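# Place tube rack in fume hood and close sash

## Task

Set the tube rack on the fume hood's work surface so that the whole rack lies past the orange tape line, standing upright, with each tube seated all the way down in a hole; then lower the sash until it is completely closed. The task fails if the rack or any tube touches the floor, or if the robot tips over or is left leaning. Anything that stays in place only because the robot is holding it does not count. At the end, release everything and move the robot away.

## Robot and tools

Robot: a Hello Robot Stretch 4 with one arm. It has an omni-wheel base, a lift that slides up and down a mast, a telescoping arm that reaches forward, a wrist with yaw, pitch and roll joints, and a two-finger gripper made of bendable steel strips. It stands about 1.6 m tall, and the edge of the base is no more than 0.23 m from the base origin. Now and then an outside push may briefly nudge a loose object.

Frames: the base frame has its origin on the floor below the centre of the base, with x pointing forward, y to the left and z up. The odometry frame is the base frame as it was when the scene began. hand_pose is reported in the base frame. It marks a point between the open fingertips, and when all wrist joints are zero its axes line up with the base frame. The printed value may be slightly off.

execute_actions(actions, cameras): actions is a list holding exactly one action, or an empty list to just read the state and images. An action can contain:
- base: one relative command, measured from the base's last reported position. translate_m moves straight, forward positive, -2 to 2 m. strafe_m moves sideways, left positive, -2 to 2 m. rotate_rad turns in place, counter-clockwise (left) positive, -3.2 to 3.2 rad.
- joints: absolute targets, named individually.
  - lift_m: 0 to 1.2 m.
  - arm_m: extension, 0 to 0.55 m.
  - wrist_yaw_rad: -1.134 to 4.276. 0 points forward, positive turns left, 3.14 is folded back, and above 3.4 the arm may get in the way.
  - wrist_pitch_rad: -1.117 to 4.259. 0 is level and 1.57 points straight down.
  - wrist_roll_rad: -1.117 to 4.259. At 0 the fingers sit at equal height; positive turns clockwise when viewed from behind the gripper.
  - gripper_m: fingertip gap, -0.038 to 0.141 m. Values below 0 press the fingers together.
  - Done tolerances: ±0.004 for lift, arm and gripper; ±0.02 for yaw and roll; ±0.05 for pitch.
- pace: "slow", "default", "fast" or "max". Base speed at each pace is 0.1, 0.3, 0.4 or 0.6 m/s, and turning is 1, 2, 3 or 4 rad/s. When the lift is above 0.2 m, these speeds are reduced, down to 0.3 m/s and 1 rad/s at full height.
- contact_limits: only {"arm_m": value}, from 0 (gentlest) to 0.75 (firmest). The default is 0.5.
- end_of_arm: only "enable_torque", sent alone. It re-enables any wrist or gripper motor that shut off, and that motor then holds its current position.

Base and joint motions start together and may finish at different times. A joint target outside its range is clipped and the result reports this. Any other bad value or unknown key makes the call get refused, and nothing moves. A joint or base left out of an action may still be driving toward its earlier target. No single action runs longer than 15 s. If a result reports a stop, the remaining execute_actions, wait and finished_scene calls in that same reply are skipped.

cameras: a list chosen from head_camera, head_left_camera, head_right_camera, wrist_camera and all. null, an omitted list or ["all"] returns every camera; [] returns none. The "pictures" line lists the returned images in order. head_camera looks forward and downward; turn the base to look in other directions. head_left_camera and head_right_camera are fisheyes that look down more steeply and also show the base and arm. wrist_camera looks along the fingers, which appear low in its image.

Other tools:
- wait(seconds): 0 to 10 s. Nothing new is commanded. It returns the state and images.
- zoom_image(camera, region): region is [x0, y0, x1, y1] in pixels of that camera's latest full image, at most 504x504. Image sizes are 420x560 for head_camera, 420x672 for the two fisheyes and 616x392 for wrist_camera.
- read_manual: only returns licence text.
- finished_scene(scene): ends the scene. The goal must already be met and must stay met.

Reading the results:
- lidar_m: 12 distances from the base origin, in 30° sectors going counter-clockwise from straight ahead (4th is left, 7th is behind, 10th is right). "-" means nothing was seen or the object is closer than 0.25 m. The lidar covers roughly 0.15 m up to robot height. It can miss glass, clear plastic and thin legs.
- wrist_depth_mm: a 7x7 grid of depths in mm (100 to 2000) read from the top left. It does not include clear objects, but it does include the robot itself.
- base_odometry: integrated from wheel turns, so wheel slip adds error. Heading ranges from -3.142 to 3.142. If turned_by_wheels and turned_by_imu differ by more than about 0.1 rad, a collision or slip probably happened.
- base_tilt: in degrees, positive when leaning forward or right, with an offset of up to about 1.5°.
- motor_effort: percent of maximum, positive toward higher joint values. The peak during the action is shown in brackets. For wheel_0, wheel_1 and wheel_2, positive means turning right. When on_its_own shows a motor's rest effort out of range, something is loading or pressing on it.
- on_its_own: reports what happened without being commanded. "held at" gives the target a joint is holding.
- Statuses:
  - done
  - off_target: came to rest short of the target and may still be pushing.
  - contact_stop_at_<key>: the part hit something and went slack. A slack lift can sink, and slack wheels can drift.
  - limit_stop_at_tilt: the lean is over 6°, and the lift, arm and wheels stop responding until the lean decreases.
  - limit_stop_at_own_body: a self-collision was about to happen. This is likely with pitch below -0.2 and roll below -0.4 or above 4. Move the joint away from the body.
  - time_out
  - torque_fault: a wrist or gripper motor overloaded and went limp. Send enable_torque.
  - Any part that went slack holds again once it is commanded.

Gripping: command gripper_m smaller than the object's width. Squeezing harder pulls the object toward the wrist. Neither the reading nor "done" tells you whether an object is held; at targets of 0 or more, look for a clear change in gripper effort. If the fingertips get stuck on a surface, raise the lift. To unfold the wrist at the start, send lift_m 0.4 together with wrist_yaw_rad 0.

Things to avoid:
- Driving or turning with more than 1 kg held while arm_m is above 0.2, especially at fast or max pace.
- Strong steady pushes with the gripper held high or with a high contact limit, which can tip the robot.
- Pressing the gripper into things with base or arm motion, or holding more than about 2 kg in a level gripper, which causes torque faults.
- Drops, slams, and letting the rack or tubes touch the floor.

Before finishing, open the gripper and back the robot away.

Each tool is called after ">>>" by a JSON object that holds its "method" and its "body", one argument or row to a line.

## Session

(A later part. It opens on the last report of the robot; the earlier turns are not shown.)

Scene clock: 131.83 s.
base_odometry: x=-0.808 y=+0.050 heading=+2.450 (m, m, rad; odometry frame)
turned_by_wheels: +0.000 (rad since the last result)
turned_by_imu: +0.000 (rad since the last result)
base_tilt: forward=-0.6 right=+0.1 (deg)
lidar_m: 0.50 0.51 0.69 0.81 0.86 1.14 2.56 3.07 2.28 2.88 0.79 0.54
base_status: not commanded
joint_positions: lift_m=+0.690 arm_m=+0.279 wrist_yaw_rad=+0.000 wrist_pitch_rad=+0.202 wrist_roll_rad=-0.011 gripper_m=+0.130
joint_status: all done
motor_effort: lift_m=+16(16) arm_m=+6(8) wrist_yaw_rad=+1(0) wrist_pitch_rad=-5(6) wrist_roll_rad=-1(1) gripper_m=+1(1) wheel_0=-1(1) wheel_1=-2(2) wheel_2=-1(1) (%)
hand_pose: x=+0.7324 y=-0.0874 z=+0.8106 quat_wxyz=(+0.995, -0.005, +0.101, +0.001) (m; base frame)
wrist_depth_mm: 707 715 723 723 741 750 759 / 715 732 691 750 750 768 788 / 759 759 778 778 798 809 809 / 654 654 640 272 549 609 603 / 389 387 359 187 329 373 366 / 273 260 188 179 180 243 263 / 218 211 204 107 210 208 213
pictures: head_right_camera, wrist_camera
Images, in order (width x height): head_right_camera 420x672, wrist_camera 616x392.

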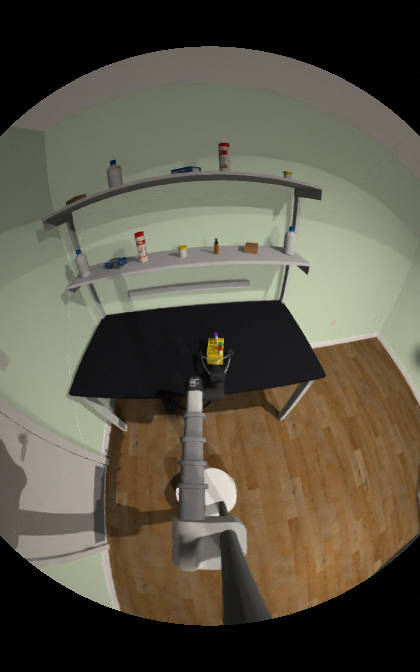

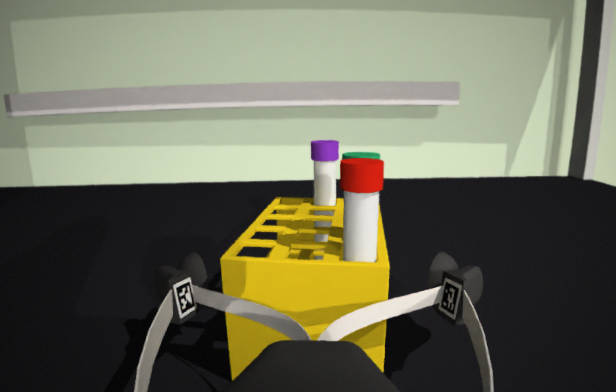

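>>> {"method": "execute_actions", "body": {
  "actions": [
    {"joints":{"gripper_m":0.04}}
  ],
  "cameras": ["head_right_camera","wrist_camera"]
}}

>>> {"method": "zoom_image", "body": {
  "camera": "head_right_camera",
  "region": [140, 280, 300, 440]
}}

Scene clock: 138.23 s.
base_odometry: x=-0.808 y=+0.050 heading=+2.450 (m, m, rad; odometry frame)
turned_by_wheels: +0.000 (rad since the last result)
turned_by_imu: +0.000 (rad since the last result)
base_tilt: forward=-0.6 right=+0.0 (deg)
lidar_m: 0.51 0.49 0.67 0.79 0.85 1.14 2.56 3.07 2.27 2.87 0.78 0.53
base_status: not commanded
joint_positions: lift_m=+0.690 arm_m=+0.279 wrist_yaw_rad=+0.000 wrist_pitch_rad=+0.203 wrist_roll_rad=-0.011 gripper_m=+0.040
joint_status: all done
motor_effort: lift_m=+16(16) arm_m=+6(6) wrist_yaw_rad=-1(0) wrist_pitch_rad=-8(8) wrist_roll_rad=-1(1) gripper_m=-21(22) wheel_0=-1(1) wheel_1=-2(1) wheel_2=-1(1) (%)
hand_pose: x=+0.7324 y=-0.0874 z=+0.8103 quat_wxyz=(+0.995, -0.005, +0.101, +0.001) (m; base frame)
wrist_depth_mm: 707 715 723 732 750 750 759 / 715 723 691 750 750 778 788 / 759 768 778 778 798 798 809 / 647 640 627 270 488 603 597 / 384 384 355 196 195 370 364 / 271 273 181 177 177 252 263 / 217 211 203 107 209 206 212
pictures: head_right_camera, wrist_camera
Images, in order (width x height): head_right_camera 420x672, wrist_camera 616x392.

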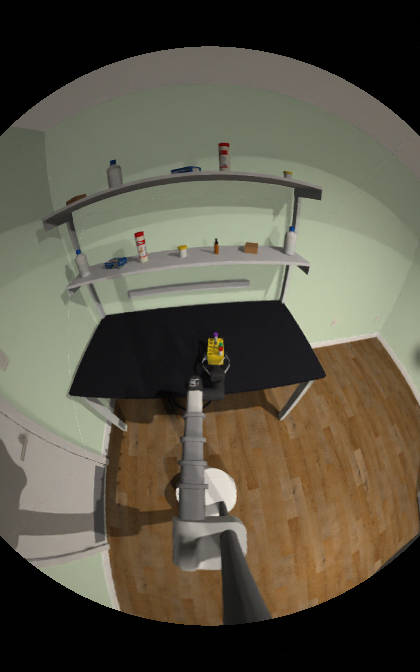

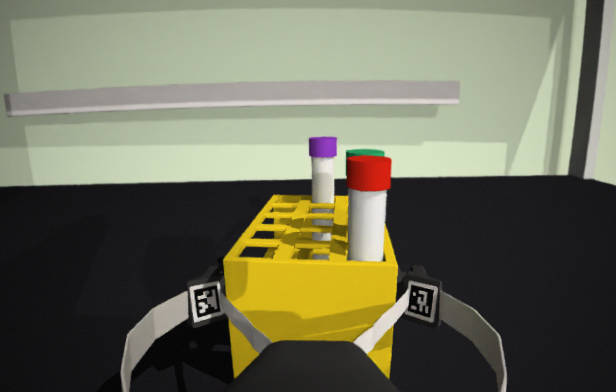

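Region (140, 280, 300, 440) of head_right_camera's 420x672 image, scaled by 3.150, with more detail than that image has.

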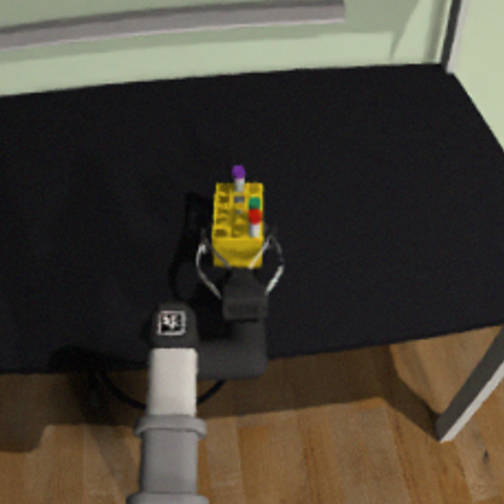

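>>> {"method": "execute_actions", "body": {
  "actions": [
    {"joints":{"gripper_m":0.095}}
  ],
  "cameras": []
}}

>>> {"method": "execute_actions", "body": {
  "actions": [
    {"joints":{"arm_m":0.30},"pace":"slow"}
  ],
  "cameras": ["wrist_camera"]
}}

>>> {"method": "execute_actions", "body": {
  "actions": [
    {"joints":{"gripper_m":0.03}}
  ],
  "cameras": ["wrist_camera"]
}}

>>> {"method": "execute_actions", "body": {
  "actions": [
    {"joints":{"lift_m":0.74},"pace":"slow"}
  ],
  "cameras": ["head_right_camera","wrist_camera"]
}}

>>> {"method": "zoom_image", "body": {
  "camera": "head_right_camera",
  "region": [140, 280, 300, 440]
}}

Scene clock: 149.00 s.
base_odometry: x=-0.808 y=+0.050 heading=+2.450 (m, m, rad; odometry frame)
turned_by_wheels: +0.000 (rad since the last result)
turned_by_imu: +0.000 (rad since the last result)
base_tilt: forward=-0.5 right=+0.1 (deg)
lidar_m: 0.49 0.51 0.67 0.79 0.84 1.14 2.58 3.08 2.28 2.88 0.76 0.54
base_status: not commanded
joint_positions: lift_m=+0.690 arm_m=+0.279 wrist_yaw_rad=+0.000 wrist_pitch_rad=+0.202 wrist_roll_rad=-0.011 gripper_m=+0.095
joint_status: all done
motor_effort: lift_m=+15(16) arm_m=+6(6) wrist_yaw_rad=+0(0) wrist_pitch_rad=-6(8) wrist_roll_rad=-1(1) gripper_m=-2(17) wheel_0=-1(1) wheel_1=-2(2) wheel_2=-1(1) (%)
hand_pose: x=+0.7324 y=-0.0874 z=+0.8105 quat_wxyz=(+0.995, -0.005, +0.101, +0.001) (m; base frame)
wrist_depth_mm: 707 715 732 732 741 741 759 / 715 723 691 750 759 768 788 / 759 768 778 778 798 809 798 / 654 647 634 306 544 609 603 / 387 387 359 188 217 373 368 / 273 276 193 190 187 265 263 / 218 211 214 107 210 207 213
pictures: none
No camera images: the call's "cameras" was empty. Leave "cameras" out to get every camera's image.

Scene clock: 150.17 s.
base_odometry: x=-0.808 y=+0.050 heading=+2.450 (m, m, rad; odometry frame)
turned_by_wheels: +0.000 (rad since the last result)
turned_by_imu: +0.000 (rad since the last result)
base_tilt: forward=-0.6 right=+0.0 (deg)
lidar_m: 0.48 0.50 0.65 0.81 0.87 1.15 2.55 3.06 2.31 2.86 0.80 0.54
base_status: not commanded
joint_positions: lift_m=+0.690 arm_m=+0.299 wrist_yaw_rad=+0.000 wrist_pitch_rad=+0.202 wrist_roll_rad=-0.011 gripper_m=+0.095
joint_status: all done
motor_effort: lift_m=+16(15) arm_m=+6(3) wrist_yaw_rad=+0(2) wrist_pitch_rad=-6(6) wrist_roll_rad=-1(1) gripper_m=-1(2) wheel_0=-1(1) wheel_1=-1(2) wheel_2=-1(1) (%)
hand_pose: x=+0.7524 y=-0.0874 z=+0.8105 quat_wxyz=(+0.995, -0.005, +0.101, +0.001) (m; base frame)
wrist_depth_mm: 691 699 707 715 723 732 732 / 699 707 668 732 732 750 768 / 741 750 759 759 778 788 788 / 661 647 634 281 549 609 603 / 384 387 357 202 217 373 366 / 272 276 190 185 183 265 263 / 218 211 213 107 210 206 213
pictures: wrist_camera
Images, in order (width x height): wrist_camera 616x392.

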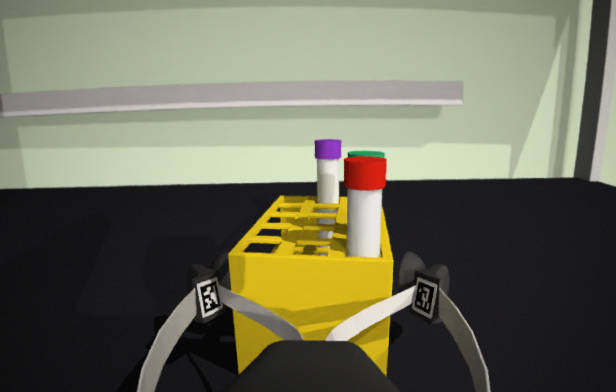

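Scene clock: 151.63 s.
base_odometry: x=-0.808 y=+0.050 heading=+2.450 (m, m, rad; odometry frame)
turned_by_wheels: +0.000 (rad since the last result)
turned_by_imu: +0.000 (rad since the last result)
base_tilt: forward=-0.5 right=+0.0 (deg)
lidar_m: 0.49 0.51 0.66 0.80 0.86 1.15 2.58 3.06 2.29 2.87 0.78 0.54
base_status: not commanded
joint_positions: lift_m=+0.690 arm_m=+0.299 wrist_yaw_rad=+0.000 wrist_pitch_rad=+0.203 wrist_roll_rad=-0.011 gripper_m=+0.031
joint_status: all done
motor_effort: lift_m=+15(16) arm_m=+6(6) wrist_yaw_rad=+0(0) wrist_pitch_rad=-9(8) wrist_roll_rad=-1(1) gripper_m=-21(23) wheel_0=-1(1) wheel_1=-1(2) wheel_2=-1(1) (%)
hand_pose: x=+0.7524 y=-0.0874 z=+0.8103 quat_wxyz=(+0.995, -0.005, +0.101, +0.001) (m; base frame)
wrist_depth_mm: 699 699 715 715 723 732 732 / 707 707 668 732 741 759 759 / 741 750 759 759 768 778 788 / 654 640 627 281 492 603 591 / 382 384 355 194 194 370 362 / 271 273 179 172 173 251 262 / 217 211 204 107 208 205 212
pictures: wrist_camera
Images, in order (width x height): wrist_camera 616x392.

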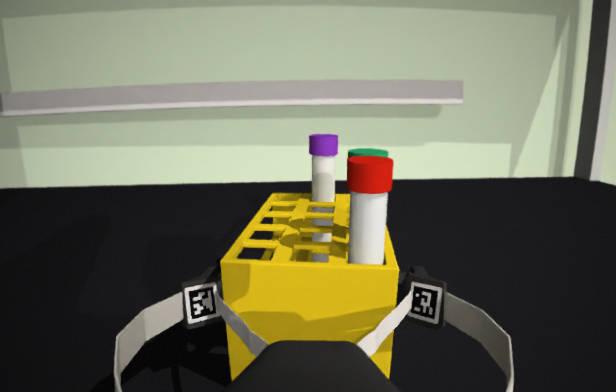

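Scene clock: 152.93 s.
base_odometry: x=-0.808 y=+0.050 heading=+2.450 (m, m, rad; odometry frame)
turned_by_wheels: +0.000 (rad since the last result)
turned_by_imu: +0.000 (rad since the last result)
base_tilt: forward=-0.6 right=+0.1 (deg)
lidar_m: 0.49 0.50 0.65 0.79 0.87 1.18 2.58 3.06 2.31 2.88 0.77 0.55
base_status: not commanded
joint_positions: lift_m=+0.740 arm_m=+0.299 wrist_yaw_rad=+0.000 wrist_pitch_rad=+0.203 wrist_roll_rad=-0.011 gripper_m=+0.031
joint_status: all done
motor_effort: lift_m=+23(25) arm_m=+6(6) wrist_yaw_rad=+0(1) wrist_pitch_rad=-9(9) wrist_roll_rad=-1(1) gripper_m=-23(23) wheel_0=-1(1) wheel_1=-2(1) wheel_2=-1(1) (%)
hand_pose: x=+0.7524 y=-0.0874 z=+0.8597 quat_wxyz=(+0.995, -0.005, +0.101, +0.001) (m; base frame)
wrist_depth_mm: 691 707 699 715 715 732 732 / 715 723 732 741 741 759 759 / 741 750 759 683 691 788 778 / 768 778 778 281 654 809 741 / 512 512 473 195 195 496 488 / 362 364 179 172 172 336 349 / 290 281 272 107 278 273 277
pictures: head_right_camera, wrist_camera
Images, in order (width x height): head_right_camera 420x672, wrist_camera 616x392.

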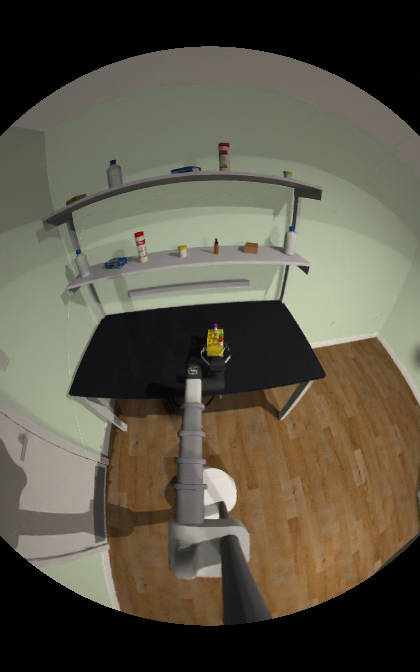

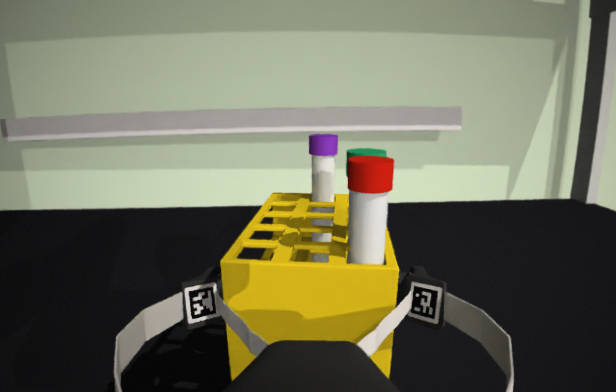

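Region (140, 280, 300, 440) of head_right_camera's 420x672 image, scaled by 3.150, with more detail than that image has.

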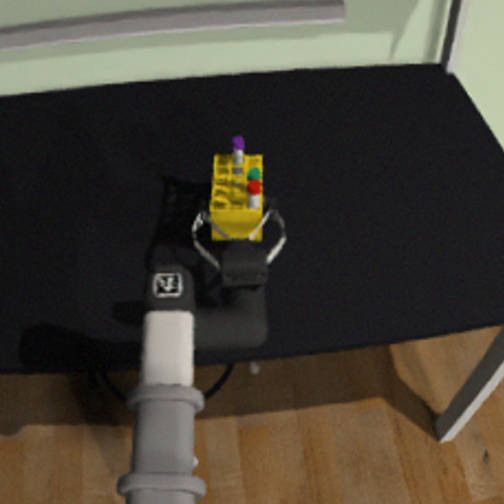

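>>> {"method": "execute_actions", "body": {
  "actions": [
    {"joints":{"arm_m":0.0,"lift_m":0.8}}
  ],
  "cameras": []
}}

>>> {"method": "execute_actions", "body": {
  "actions": [
    {"base":{"rotate_rad":-2.435},"pace":"slow"}
  ],
  "cameras": ["wrist_camera"]
}}

>>> {"method": "execute_actions", "body": {
  "actions": [
    {"base":{"translate_m":2.0}}
  ],
  "cameras": []
}}

>>> {"method": "execute_actions", "body": {
  "actions": [
    {"base":{"rotate_rad":0.9},"pace":"slow"}
  ]
}}

Scene clock: 174.87 s.
base_odometry: x=-0.808 y=+0.050 heading=+2.450 (m, m, rad; odometry frame)
turned_by_wheels: +0.000 (rad since the last result)
turned_by_imu: +0.000 (rad since the last result)
base_tilt: forward=-0.5 right=+0.0 (deg)
lidar_m: 0.46 0.52 0.65 0.80 0.87 1.15 2.58 3.08 2.28 2.87 0.80 0.43
base_status: not commanded
joint_positions: lift_m=+0.800 arm_m=+0.001 wrist_yaw_rad=+0.000 wrist_pitch_rad=+0.203 wrist_roll_rad=-0.011 gripper_m=+0.031
joint_status: all done
motor_effort: lift_m=+23(24) arm_m=-6(9) wrist_yaw_rad=+1(2) wrist_pitch_rad=-9(9) wrist_roll_rad=-1(1) gripper_m=-24(23) wheel_0=-1(1) wheel_1=-2(2) wheel_2=-1(1) (%)
hand_pose: x=+0.4545 y=-0.0874 z=+0.9197 quat_wxyz=(+0.995, -0.005, +0.101, +0.000) (m; base frame)
wrist_depth_mm: 788 809 854 904 891 878 778 / 991 991 1008 1025 1042 1042 1060 / 1025 1025 1025 1042 1060 1078 1098 / 1042 1060 1078 283 854 1060 1138 / 676 676 627 194 195 654 640 / 477 480 179 172 172 439 455 / 382 370 357 107 366 359 368
pictures: none
No camera images: the call's "cameras" was empty. Leave "cameras" out to get every camera's image.

Scene clock: 178.60 s.
base_odometry: x=-0.808 y=+0.050 heading=+0.015 (m, m, rad; odometry frame)
turned_by_wheels: -2.435 (rad since the last result)
turned_by_imu: -2.445 (rad since the last result)
base_tilt: forward=-0.5 right=+0.0 (deg)
lidar_m: 0.45 2.28 2.87 0.63 0.51 0.49 0.53 0.81 0.82 0.89 1.36 0.48
base_status: done
joint_positions: lift_m=+0.800 arm_m=+0.001 wrist_yaw_rad=+0.000 wrist_pitch_rad=+0.203 wrist_roll_rad=-0.011 gripper_m=+0.031
joint_status: not commanded
motor_effort: lift_m=+23(23) arm_m=-6(6) wrist_yaw_rad=+1(1) wrist_pitch_rad=-9(9) wrist_roll_rad=-1(1) gripper_m=-23(23) wheel_0=+3(1) wheel_1=+2(0) wheel_2=+1(4) (%)
hand_pose: x=+0.4545 y=-0.0875 z=+0.9197 quat_wxyz=(+0.995, -0.005, +0.101, +0.000) (m; base frame)
wrist_depth_mm: 1863 - - - - - - / 1983 - - - - - - / - - - - - - - / - - - 281 - - - / - - - 194 212 - - / 1863 1863 179 172 172 1756 1863 / 1537 1464 1430 107 1430 1430 1499
pictures: wrist_camera
Images, in order (width x height): wrist_camera 616x392.

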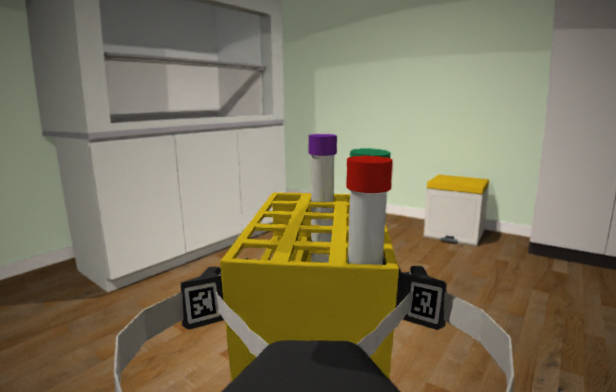

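Scene clock: 186.73 s.
base_odometry: x=+1.191 y=+0.080 heading=+0.015 (m, m, rad; odometry frame)
turned_by_wheels: +0.000 (rad since the last result)
turned_by_imu: -0.001 (rad since the last result)
base_tilt: forward=-0.5 right=+0.0 (deg)
lidar_m: 0.43 0.89 0.88 0.96 2.70 2.20 2.64 2.06 1.96 1.78 1.33 1.32
base_status: done
joint_positions: lift_m=+0.800 arm_m=+0.001 wrist_yaw_rad=+0.000 wrist_pitch_rad=+0.203 wrist_roll_rad=-0.011 gripper_m=+0.031
joint_status: not commanded
motor_effort: lift_m=+22(23) arm_m=-6(6) wrist_yaw_rad=+0(0) wrist_pitch_rad=-9(9) wrist_roll_rad=-1(1) gripper_m=-22(21) wheel_0=+0(5) wheel_1=-1(4) wheel_2=+0(9) (%)
hand_pose: x=+0.4545 y=-0.0875 z=+0.9197 quat_wxyz=(+0.995, -0.005, +0.101, +0.000) (m; base frame)
wrist_depth_mm: 1138 917 1983 1756 1537 1336 1182 / 1205 946 - 1863 1537 1366 1205 / 820 891 - 1921 1618 1397 1255 / 723 854 - 281 1576 1464 1281 / 741 866 991 195 195 1499 1336 / 741 842 179 173 172 1464 1336 / 750 854 1060 107 1464 1430 1397
pictures: none
No camera images: the call's "cameras" was empty. Leave "cameras" out to get every camera's image.

Scene clock: 188.90 s.
base_odometry: x=+1.191 y=+0.080 heading=+0.915 (m, m, rad; odometry frame)
turned_by_wheels: +0.900 (rad since the last result)
turned_by_imu: +0.903 (rad since the last result)
base_tilt: forward=-0.6 right=+0.0 (deg)
lidar_m: 0.41 0.91 2.32 2.17 2.19 2.12 1.99 2.02 1.41 1.33 1.82 0.45
base_status: done
joint_positions: lift_m=+0.800 arm_m=+0.001 wrist_yaw_rad=+0.000 wrist_pitch_rad=+0.203 wrist_roll_rad=-0.011 gripper_m=+0.031
joint_status: not commanded
motor_effort: lift_m=+23(22) arm_m=-6(6) wrist_yaw_rad=+0(0) wrist_pitch_rad=-9(9) wrist_roll_rad=-1(1) gripper_m=-22(23) wheel_0=-1(10) wheel_1=-2(7) wheel_2=-2(3) (%)
hand_pose: x=+0.4545 y=-0.0874 z=+0.9197 quat_wxyz=(+0.995, -0.005, +0.101, +0.001) (m; base frame)
wrist_depth_mm: 854 1229 1229 1229 1255 1229 904 / 866 1229 1281 1255 1281 1229 878 / 778 741 676 668 676 668 676 / 691 683 691 270 683 699 699 / 707 715 707 195 213 723 715 / 750 741 180 172 173 723 759 / 768 768 759 107 768 778 778
pictures: head_camera, head_left_camera, head_right_camera, wrist_camera
Images, in order (width x height): head_camera 420x560, head_left_camera 420x672, head_right_camera 420x672, wrist_camera 616x392.

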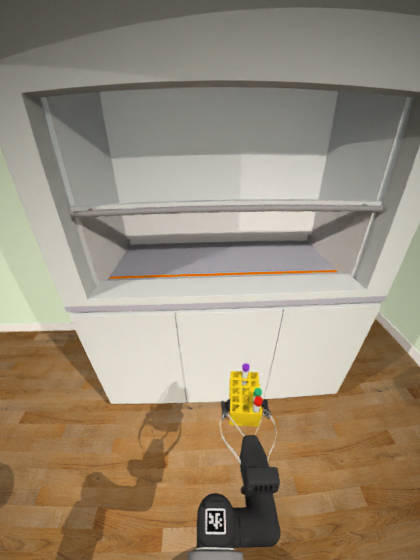

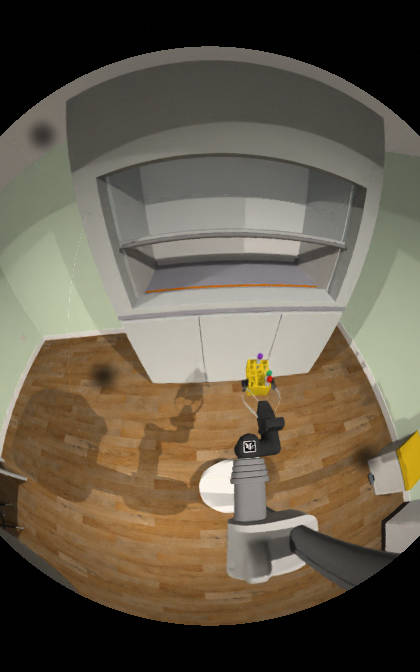

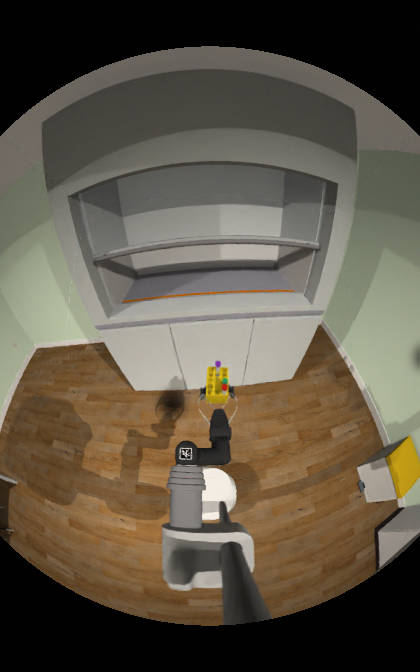

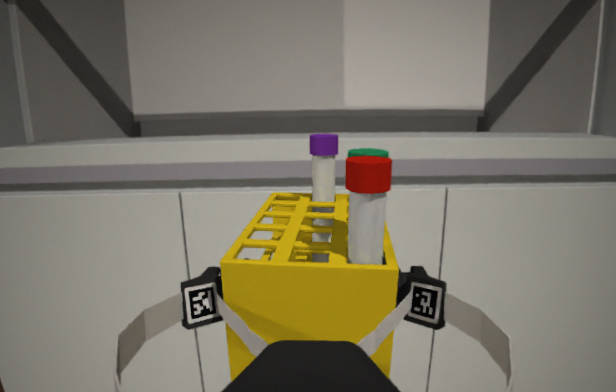

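>>> {"method": "execute_actions", "body": {
  "actions": [
    {"joints":{"lift_m":0.93}}
  ],
  "cameras": []
}}

>>> {"method": "execute_actions", "body": {
  "actions": [
    {"base":{"translate_m":0.4}}
  ],
  "cameras": ["head_camera","head_right_camera","wrist_camera"]
}}

Scene clock: 207.97 s.
base_odometry: x=+1.191 y=+0.080 heading=+0.915 (m, m, rad; odometry frame)
turned_by_wheels: +0.000 (rad since the last result)
turned_by_imu: +0.000 (rad since the last result)
base_tilt: forward=-0.6 right=+0.0 (deg)
lidar_m: 0.43 0.91 2.33 2.19 2.19 2.13 1.99 2.02 1.41 1.31 1.82 0.93
base_status: not commanded
joint_positions: lift_m=+0.930 arm_m=+0.001 wrist_yaw_rad=+0.000 wrist_pitch_rad=+0.203 wrist_roll_rad=-0.011 gripper_m=+0.031
joint_status: all done
motor_effort: lift_m=+23(24) arm_m=-6(6) wrist_yaw_rad=-1(0) wrist_pitch_rad=-9(9) wrist_roll_rad=-1(1) gripper_m=-22(22) wheel_0=-2(1) wheel_1=-2(2) wheel_2=-2(2) (%)
hand_pose: x=+0.4545 y=-0.0874 z=+1.0497 quat_wxyz=(+0.995, -0.005, +0.101, +0.001) (m; base frame)
wrist_depth_mm: 707 866 976 976 976 878 820 / 866 1229 1255 1255 1255 1255 878 / 866 1308 1308 1308 1308 1281 891 / 798 809 798 281 691 768 759 / 723 715 707 194 213 723 723 / 750 732 179 172 172 732 750 / 778 768 759 107 768 778 788
pictures: none
No camera images: the call's "cameras" was empty. Leave "cameras" out to get every camera's image.

Scene clock: 210.80 s.
base_odometry: x=+1.435 y=+0.397 heading=+0.915 (m, m, rad; odometry frame)
turned_by_wheels: +0.000 (rad since the last result)
turned_by_imu: +0.000 (rad since the last result)
base_tilt: forward=-0.5 right=+0.0 (deg)
lidar_m: 0.45 0.51 0.67 2.97 2.37 2.57 2.41 2.01 1.41 1.71 0.75 0.52
base_status: done
joint_positions: lift_m=+0.930 arm_m=+0.001 wrist_yaw_rad=+0.000 wrist_pitch_rad=+0.203 wrist_roll_rad=-0.011 gripper_m=+0.031
joint_status: not commanded
motor_effort: lift_m=+23(23) arm_m=-6(6) wrist_yaw_rad=+1(1) wrist_pitch_rad=-9(9) wrist_roll_rad=-1(1) gripper_m=-23(22) wheel_0=+1(7) wheel_1=+1(3) wheel_2=+0(9) (%)
hand_pose: x=+0.4545 y=-0.0874 z=+1.0497 quat_wxyz=(+0.995, -0.005, +0.101, +0.001) (m; base frame)
wrist_depth_mm: 831 831 842 854 842 854 842 / 854 878 866 878 878 866 842 / 891 904 904 904 904 917 842 / 842 917 931 282 759 931 820 / 591 591 549 195 212 564 559 / 345 347 179 172 172 319 332 / 303 303 301 107 306 306 309
pictures: head_camera, head_right_camera, wrist_camera
Images, in order (width x height): head_camera 420x560, head_right_camera 420x672, wrist_camera 616x392.

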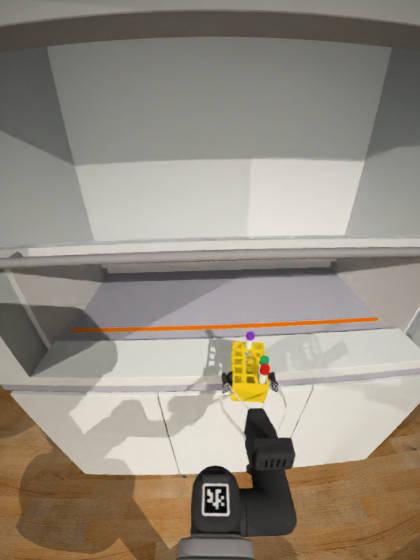

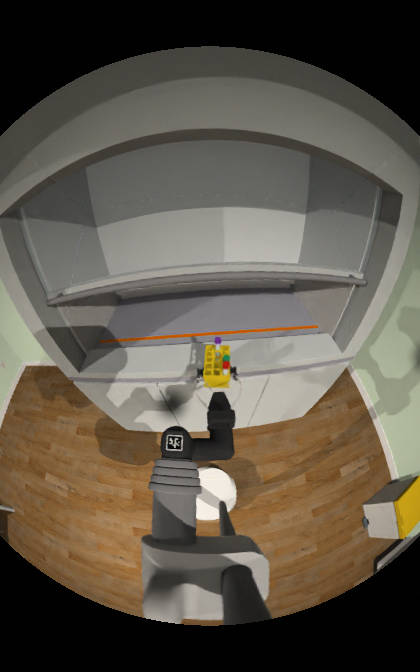

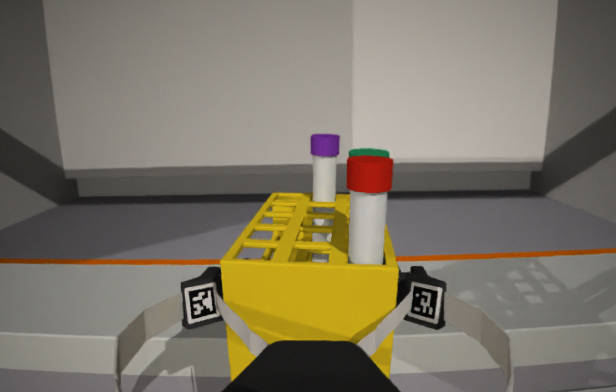

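>>> {"method": "execute_actions", "body": {
  "actions": [
    {"joints":{"arm_m":0.47}}
  ],
  "cameras": ["head_right_camera","wrist_camera"]
}}

>>> {"method": "execute_actions", "body": {
  "actions": [
    {"joints":{"lift_m":0.885},"pace":"slow"}
  ],
  "cameras": ["head_right_camera","wrist_camera"]
}}

Scene clock: 225.37 s.
base_odometry: x=+1.435 y=+0.397 heading=+0.915 (m, m, rad; odometry frame)
turned_by_wheels: +0.000 (rad since the last result)
turned_by_imu: +0.000 (rad since the last result)
base_tilt: forward=-0.5 right=+0.0 (deg)
lidar_m: 0.48 0.50 0.67 2.98 2.35 2.54 2.40 2.01 1.41 1.67 0.76 0.51
base_status: not commanded
joint_positions: lift_m=+0.930 arm_m=+0.469 wrist_yaw_rad=+0.000 wrist_pitch_rad=+0.203 wrist_roll_rad=-0.011 gripper_m=+0.031
joint_status: all done
motor_effort: lift_m=+22(23) arm_m=+6(5) wrist_yaw_rad=-1(0) wrist_pitch_rad=-8(9) wrist_roll_rad=-1(1) gripper_m=-23(22) wheel_0=+2(1) wheel_1=+1(1) wheel_2=+0(0) (%)
hand_pose: x=+0.9224 y=-0.0874 z=+1.0497 quat_wxyz=(+0.995, -0.005, +0.101, +0.001) (m; base frame)
wrist_depth_mm: 410 410 410 410 410 410 413 / 421 424 424 427 427 427 427 / 436 436 439 439 439 442 442 / 455 459 455 282 452 462 459 / 517 521 469 195 212 521 512 / 413 415 179 172 172 379 397 / 329 319 309 107 317 312 314
pictures: head_right_camera, wrist_camera
Images, in order (width x height): head_right_camera 420x672, wrist_camera 616x392.

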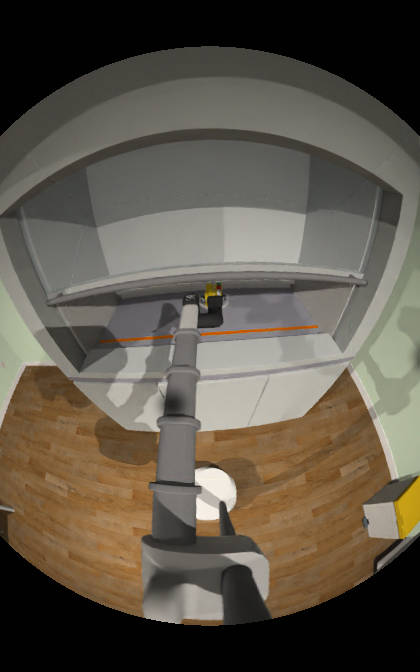

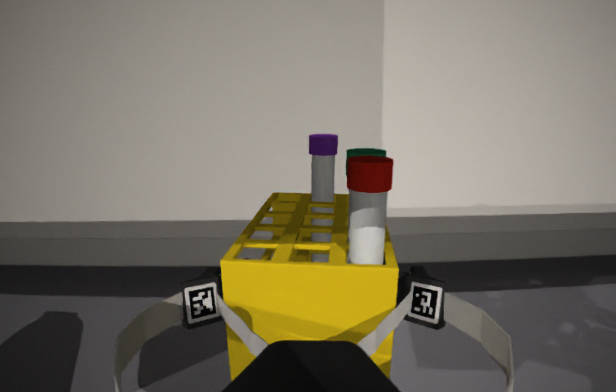

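Scene clock: 226.60 s.
base_odometry: x=+1.435 y=+0.397 heading=+0.915 (m, m, rad; odometry frame)
turned_by_wheels: +0.000 (rad since the last result)
turned_by_imu: +0.000 (rad since the last result)
base_tilt: forward=-0.5 right=+0.0 (deg)
lidar_m: 0.48 0.52 0.66 2.97 2.34 2.55 2.40 2.00 1.39 1.68 0.74 0.53
base_status: not commanded
joint_positions: lift_m=+0.885 arm_m=+0.469 wrist_yaw_rad=+0.000 wrist_pitch_rad=+0.203 wrist_roll_rad=-0.011 gripper_m=+0.031
joint_status: all done
motor_effort: lift_m=+16(21) arm_m=+6(6) wrist_yaw_rad=-1(0) wrist_pitch_rad=-9(9) wrist_roll_rad=-1(1) gripper_m=-22(21) wheel_0=+1(1) wheel_1=+1(1) wheel_2=+0(0) (%)
hand_pose: x=+0.9224 y=-0.0874 z=+1.0053 quat_wxyz=(+0.995, -0.005, +0.101, +0.001) (m; base frame)
wrist_depth_mm: 407 407 410 413 413 413 413 / 421 421 421 424 427 424 427 / 436 439 439 439 439 442 442 / 455 455 459 281 452 459 462 / 469 466 436 195 212 449 445 / 329 332 179 172 172 306 317 / 263 255 247 107 254 249 252
pictures: head_right_camera, wrist_camera
Images, in order (width x height): head_right_camera 420x672, wrist_camera 616x392.

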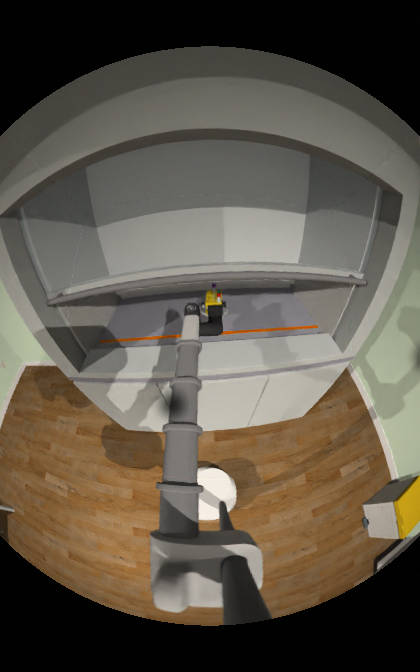

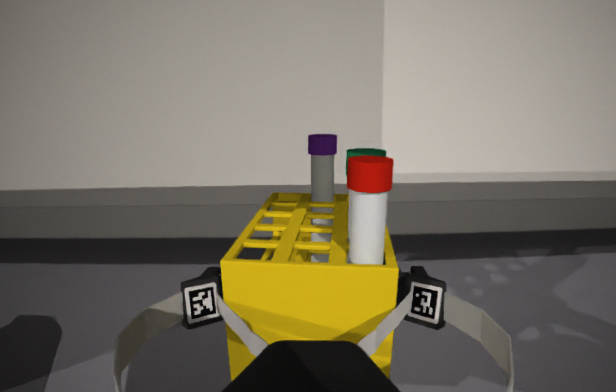

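>>> {"method": "execute_actions", "body": {
  "actions": [
    {"joints":{"lift_m":0.857},"pace":"slow"}
  ],
  "cameras": ["wrist_camera"]
}}

>>> {"method": "execute_actions", "body": {
  "actions": [
    {"joints":{"gripper_m":0.12}}
  ],
  "cameras": ["wrist_camera"]
}}

>>> {"method": "execute_actions", "body": {
  "actions": [
    {"joints":{"arm_m":0.36,"lift_m":0.87}}
  ],
  "cameras": ["head_camera","wrist_camera"]
}}

Scene clock: 238.37 s.
base_odometry: x=+1.435 y=+0.397 heading=+0.915 (m, m, rad; odometry frame)
turned_by_wheels: +0.000 (rad since the last result)
turned_by_imu: +0.000 (rad since the last result)
base_tilt: forward=-0.5 right=+0.0 (deg)
lidar_m: 0.48 0.50 0.67 2.98 2.33 2.57 2.40 2.03 1.37 1.71 0.76 0.51
base_status: not commanded
joint_positions: lift_m=+0.857 arm_m=+0.469 wrist_yaw_rad=+0.000 wrist_pitch_rad=+0.203 wrist_roll_rad=-0.011 gripper_m=+0.031
joint_status: all done
motor_effort: lift_m=+16(16) arm_m=+6(6) wrist_yaw_rad=-1(0) wrist_pitch_rad=-9(9) wrist_roll_rad=-1(1) gripper_m=-23(21) wheel_0=+1(2) wheel_1=+1(1) wheel_2=+0(0) (%)
hand_pose: x=+0.9224 y=-0.0874 z=+0.9773 quat_wxyz=(+0.995, -0.005, +0.101, +0.001) (m; base frame)
wrist_depth_mm: 410 410 413 410 410 413 413 / 418 424 424 421 427 427 427 / 439 439 442 439 439 442 442 / 504 504 504 282 452 504 504 / 392 394 366 194 213 379 373 / 278 279 179 173 172 258 268 / 223 216 208 107 213 211 217
pictures: wrist_camera
Images, in order (width x height): wrist_camera 616x392.

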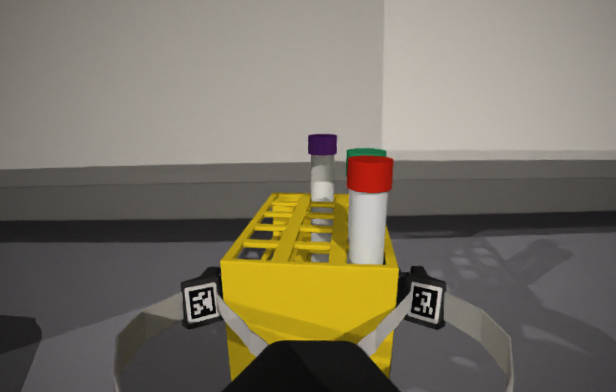

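Scene clock: 240.13 s.
base_odometry: x=+1.435 y=+0.397 heading=+0.915 (m, m, rad; odometry frame)
turned_by_wheels: +0.000 (rad since the last result)
turned_by_imu: +0.000 (rad since the last result)
base_tilt: forward=-0.5 right=+0.0 (deg)
lidar_m: 0.47 0.52 0.65 2.97 2.34 2.56 2.40 2.02 1.41 1.68 0.73 0.53
base_status: not commanded
joint_positions: lift_m=+0.857 arm_m=+0.469 wrist_yaw_rad=+0.000 wrist_pitch_rad=+0.202 wrist_roll_rad=-0.011 gripper_m=+0.120
joint_status: all done
motor_effort: lift_m=+16(16) arm_m=+6(6) wrist_yaw_rad=-1(0) wrist_pitch_rad=-7(9) wrist_roll_rad=-1(1) gripper_m=+0(20) wheel_0=+1(1) wheel_1=+1(1) wheel_2=+0(0) (%)
hand_pose: x=+0.9224 y=-0.0874 z=+0.9775 quat_wxyz=(+0.995, -0.005, +0.101, +0.001) (m; base frame)
wrist_depth_mm: 407 410 410 413 410 413 415 / 421 424 427 424 427 424 427 / 439 439 439 439 442 439 442 / 500 504 504 285 504 504 508 / 397 399 397 211 229 384 375 / 279 281 196 190 189 257 270 / 224 216 218 107 215 213 219
pictures: wrist_camera
Images, in order (width x height): wrist_camera 616x392.

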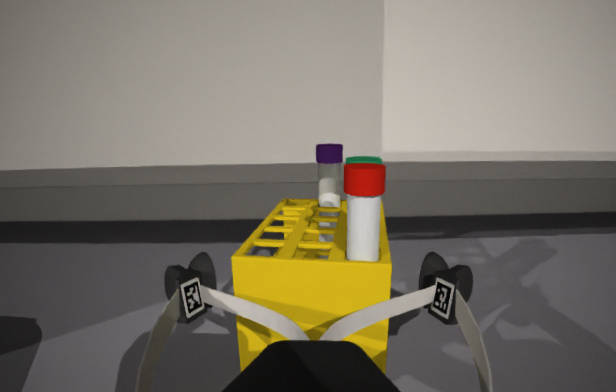

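Scene clock: 241.47 s.
base_odometry: x=+1.435 y=+0.397 heading=+0.915 (m, m, rad; odometry frame)
turned_by_wheels: +0.000 (rad since the last result)
turned_by_imu: +0.000 (rad since the last result)
base_tilt: forward=-0.5 right=+0.0 (deg)
lidar_m: 0.48 0.51 0.66 2.97 2.33 2.57 2.40 2.05 1.41 1.69 0.75 0.52
base_status: not commanded
joint_positions: lift_m=+0.870 arm_m=+0.361 wrist_yaw_rad=+0.000 wrist_pitch_rad=+0.202 wrist_roll_rad=-0.011 gripper_m=+0.120
joint_status: all done
motor_effort: lift_m=+23(23) arm_m=-6(7) wrist_yaw_rad=-1(0) wrist_pitch_rad=-6(6) wrist_roll_rad=-1(2) gripper_m=-2(1) wheel_0=+2(1) wheel_1=+1(1) wheel_2=+0(0) (%)
hand_pose: x=+0.8146 y=-0.0874 z=+0.9900 quat_wxyz=(+0.995, -0.005, +0.101, +0.001) (m; base frame)
wrist_depth_mm: 512 512 512 508 512 512 512 / 525 525 530 535 530 525 530 / 544 544 549 544 549 549 544 / 609 609 615 399 603 603 591 / 430 430 430 300 394 413 410 / 303 304 274 306 272 278 294 / 243 236 249 107 245 231 236
pictures: head_camera, wrist_camera
Images, in order (width x height): head_camera 420x560, wrist_camera 616x392.

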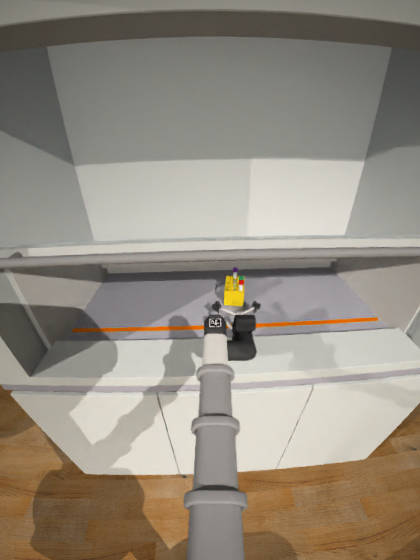

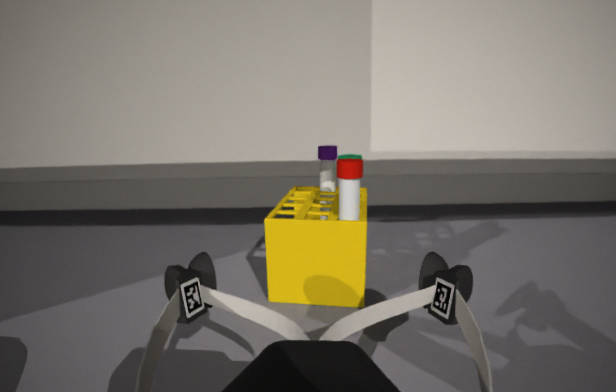

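>>> {"method": "execute_actions", "body": {
  "actions": [
    {"joints":{"arm_m":0.0,"lift_m":0.91,"gripper_m":0.0}}
  ],
  "cameras": []
}}

>>> {"method": "execute_actions", "body": {
  "actions": [
    {"base":{"translate_m":-0.1},"joints":{"lift_m":1.17,"wrist_pitch_rad":0.0}}
  ],
  "cameras": ["head_camera","head_right_camera","wrist_camera"]
}}

Scene clock: 253.47 s.
base_odometry: x=+1.435 y=+0.397 heading=+0.915 (m, m, rad; odometry frame)
turned_by_wheels: +0.000 (rad since the last result)
turned_by_imu: +0.000 (rad since the last result)
base_tilt: forward=-0.5 right=+0.0 (deg)
lidar_m: 0.47 0.51 0.67 2.96 2.35 2.55 2.40 2.01 1.41 1.67 0.75 0.53
base_status: not commanded
joint_positions: lift_m=+0.910 arm_m=+0.001 wrist_yaw_rad=+0.000 wrist_pitch_rad=+0.202 wrist_roll_rad=-0.011 gripper_m=+0.000
joint_status: all done
motor_effort: lift_m=+22(24) arm_m=-6(6) wrist_yaw_rad=+0(0) wrist_pitch_rad=-6(6) wrist_roll_rad=-1(1) gripper_m=-4(10) wheel_0=+1(1) wheel_1=+1(1) wheel_2=-1(0) (%)
hand_pose: x=+0.4546 y=-0.0874 z=+1.0300 quat_wxyz=(+0.995, -0.005, +0.101, +0.000) (m; base frame)
wrist_depth_mm: 842 854 854 854 854 854 831 / 866 878 878 878 878 878 854 / 891 904 904 917 904 917 854 / 809 891 891 732 866 854 778 / 439 442 436 436 427 424 418 / 309 310 298 196 185 303 303 / 304 304 304 107 304 304 307
pictures: none
No camera images: the call's "cameras" was empty. Leave "cameras" out to get every camera's image.

Scene clock: 255.60 s.
base_odometry: x=+1.374 y=+0.318 heading=+0.915 (m, m, rad; odometry frame)
turned_by_wheels: +0.000 (rad since the last result)
turned_by_imu: +0.000 (rad since the last result)
base_tilt: forward=-0.5 right=-0.1 (deg)
lidar_m: 0.56 0.60 0.81 2.98 2.31 2.46 2.29 2.03 1.37 1.42 0.89 0.64
base_status: done
joint_positions: lift_m=+1.170 arm_m=+0.001 wrist_yaw_rad=+0.000 wrist_pitch_rad=+0.002 wrist_roll_rad=-0.011 gripper_m=+0.000
joint_status: all done
motor_effort: lift_m=+22(24) arm_m=-6(6) wrist_yaw_rad=+0(1) wrist_pitch_rad=-7(9) wrist_roll_rad=-1(1) gripper_m=-4(5) wheel_0=+0(4) wheel_1=+1(1) wheel_2=+0(9) (%)
hand_pose: x=+0.4605 y=-0.0874 z=+1.3473 quat_wxyz=(+1.000, -0.005, +0.001, +0.000) (m; base frame)
wrist_depth_mm: 866 1008 1025 1025 1008 1025 891 / 878 1008 1025 1008 1008 1008 866 / 891 1025 1025 1025 1025 1025 866 / 878 1008 1025 1042 1042 1025 866 / 469 469 469 424 469 473 473 / 866 1042 1042 196 185 1042 866 / 866 946 946 107 931 917 866
pictures: head_camera, head_right_camera, wrist_camera
Images, in order (width x height): head_camera 420x560, head_right_camera 420x672, wrist_camera 616x392.

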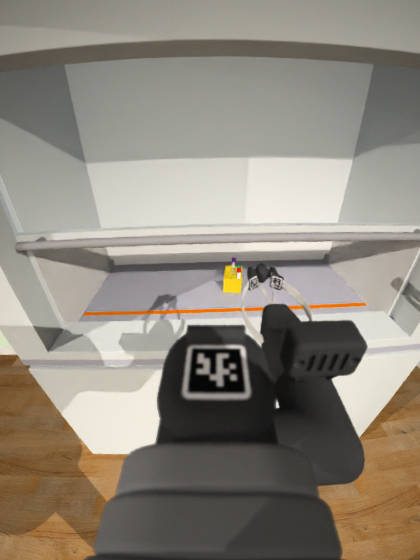

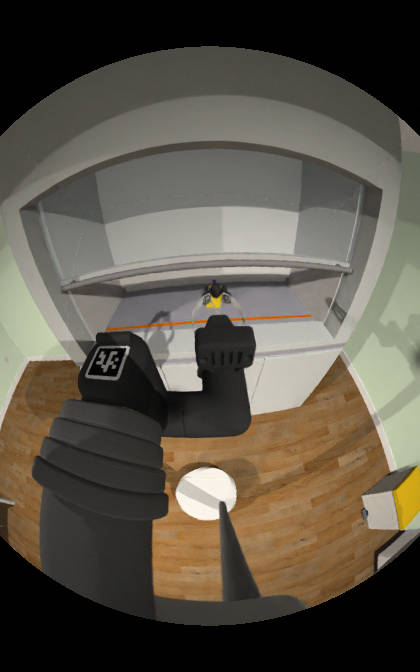

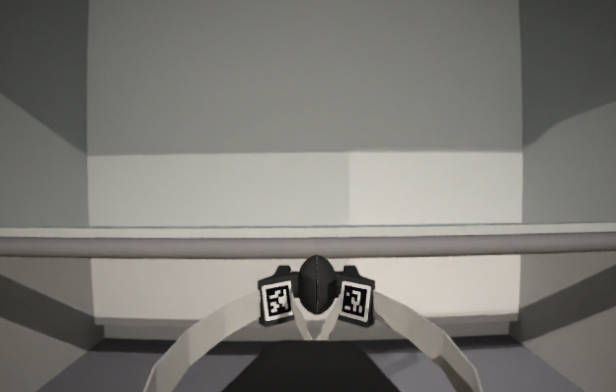

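>>> {"method": "execute_actions", "body": {
  "actions": [
    {"joints":{"lift_m":1.2,"wrist_pitch_rad":-0.12}}
  ],
  "cameras": []
}}

>>> {"method": "execute_actions", "body": {
  "actions": [
    {"joints":{"arm_m":0.21},"contact_limits":{"arm_m":0.15}}
  ],
  "cameras": ["head_right_camera","wrist_camera"]
}}

>>> {"method": "execute_actions", "body": {
  "actions": [
    {"joints":{"lift_m":1.1},"pace":"slow"}
  ],
  "cameras": ["head_right_camera","wrist_camera"]
}}

Scene clock: 274.17 s.
base_odometry: x=+1.374 y=+0.318 heading=+0.915 (m, m, rad; odometry frame)
turned_by_wheels: +0.000 (rad since the last result)
turned_by_imu: +0.000 (rad since the last result)
base_tilt: forward=-0.5 right=+0.1 (deg)
lidar_m: 0.59 0.62 0.79 2.97 2.27 2.44 2.29 2.05 1.38 1.43 0.92 0.63
base_status: not commanded
joint_positions: lift_m=+1.200 arm_m=+0.001 wrist_yaw_rad=+0.000 wrist_pitch_rad=-0.118 wrist_roll_rad=-0.011 gripper_m=+0.000
joint_status: all done
motor_effort: lift_m=+22(23) arm_m=-6(6) wrist_yaw_rad=+0(1) wrist_pitch_rad=-6(9) wrist_roll_rad=-1(1) gripper_m=-5(6) wheel_0=+0(0) wheel_1=+1(1) wheel_2=-1(1) (%)
hand_pose: x=+0.4585 y=-0.0874 z=+1.4119 quat_wxyz=(+0.998, -0.005, -0.059, +0.000) (m; base frame)
wrist_depth_mm: 768 759 1078 1078 1060 750 798 / 878 1060 1060 1078 1060 1078 854 / 878 1060 1078 1060 1060 1042 866 / 891 1042 1042 1042 1042 1042 878 / 878 1025 1025 1042 1025 1025 866 / 466 466 415 196 185 469 469 / 866 1008 1008 107 1008 991 891
pictures: none
No camera images: the call's "cameras" was empty. Leave "cameras" out to get every camera's image.

Scene clock: 275.90 s.
base_odometry: x=+1.374 y=+0.318 heading=+0.915 (m, m, rad; odometry frame)
turned_by_wheels: +0.000 (rad since the last result)
turned_by_imu: +0.000 (rad since the last result)
base_tilt: forward=-0.4 right=+0.0 (deg)
lidar_m: 0.59 0.62 0.82 2.97 2.27 2.45 2.30 2.04 1.38 1.41 0.91 0.63
base_status: not commanded
joint_positions: lift_m=+1.200 arm_m=+0.209 wrist_yaw_rad=+0.000 wrist_pitch_rad=-0.118 wrist_roll_rad=-0.011 gripper_m=+0.000
joint_status: all done
motor_effort: lift_m=+22(22) arm_m=+6(3) wrist_yaw_rad=-1(1) wrist_pitch_rad=-5(6) wrist_roll_rad=-1(1) gripper_m=-5(5) wheel_0=+0(0) wheel_1=+1(1) wheel_2=-1(0) (%)
contact_limits: arm_m 0.15
hand_pose: x=+0.6663 y=-0.0874 z=+1.4119 quat_wxyz=(+0.998, -0.005, -0.059, +0.000) (m; base frame)
wrist_depth_mm: 854 866 866 866 866 866 854 / 842 854 854 842 842 854 854 / 831 831 831 842 831 854 831 / 820 831 831 820 831 831 820 / 820 820 820 820 820 820 820 / 798 809 809 196 185 809 798 / 258 258 259 107 259 259 259
pictures: head_right_camera, wrist_camera
Images, in order (width x height): head_right_camera 420x672, wrist_camera 616x392.

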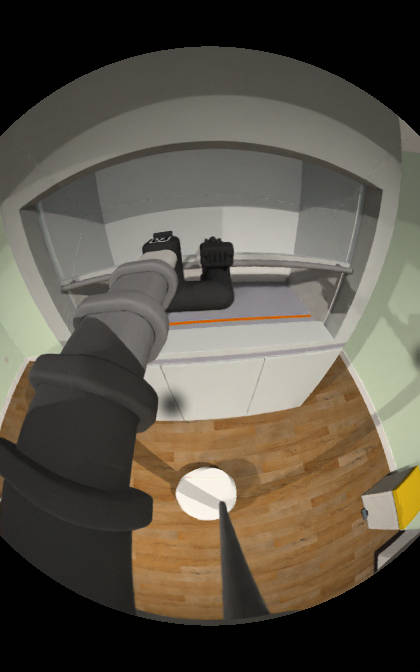

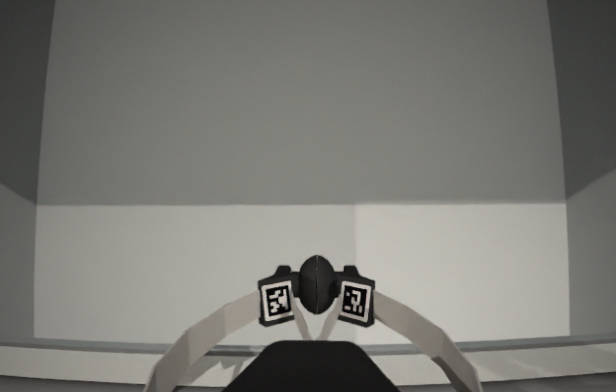

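Scene clock: 277.60 s.
torque_fault: wrist_pitch_rad switched itself off since the last result.
base_odometry: x=+1.374 y=+0.318 heading=+0.915 (m, m, rad; odometry frame)
turned_by_wheels: +0.000 (rad since the last result)
turned_by_imu: +0.000 (rad since the last result)
base_tilt: forward=-0.6 right=+0.0 (deg)
lidar_m: 0.58 0.61 0.80 2.96 2.28 2.45 2.30 2.04 1.36 1.43 0.91 0.63
base_status: not commanded
joint_positions: lift_m=+1.100 arm_m=+0.209 wrist_yaw_rad=+0.000 wrist_pitch_rad=-0.276 wrist_roll_rad=-0.011 gripper_m=+0.000
joint_status: all done
on_its_own: wrist_pitch_rad is off since a torque_fault, until you send "end_of_arm": "enable_torque" (your -0.120 is given up)
motor_effort: lift_m=+15(23) arm_m=+5(6) wrist_yaw_rad=+0(2) wrist_pitch_rad=+1(100) wrist_roll_rad=-1(1) gripper_m=-5(10) wheel_0=+0(1) wheel_1=+1(1) wheel_2=+0(1) (%)
hand_pose: x=+0.6576 y=-0.0873 z=+1.3572 quat_wxyz=(+0.990, -0.005, -0.137, -0.001) (m; base frame)
wrist_depth_mm: 878 991 960 960 1008 991 878 / 878 931 931 931 946 931 854 / 878 891 891 891 891 891 854 / 854 854 866 854 866 866 854 / 809 831 831 831 831 831 820 / 219 222 213 203 185 224 222 / 768 768 759 107 759 217 768
pictures: head_right_camera, wrist_camera
Images, in order (width x height): head_right_camera 420x672, wrist_camera 616x392.

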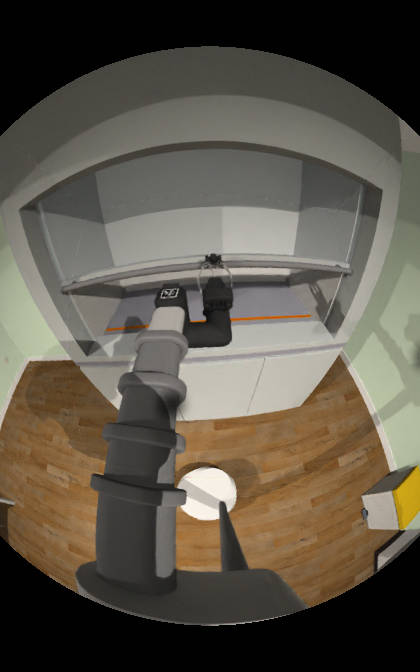

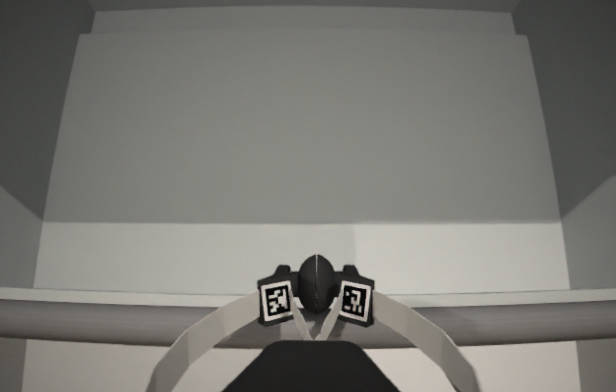

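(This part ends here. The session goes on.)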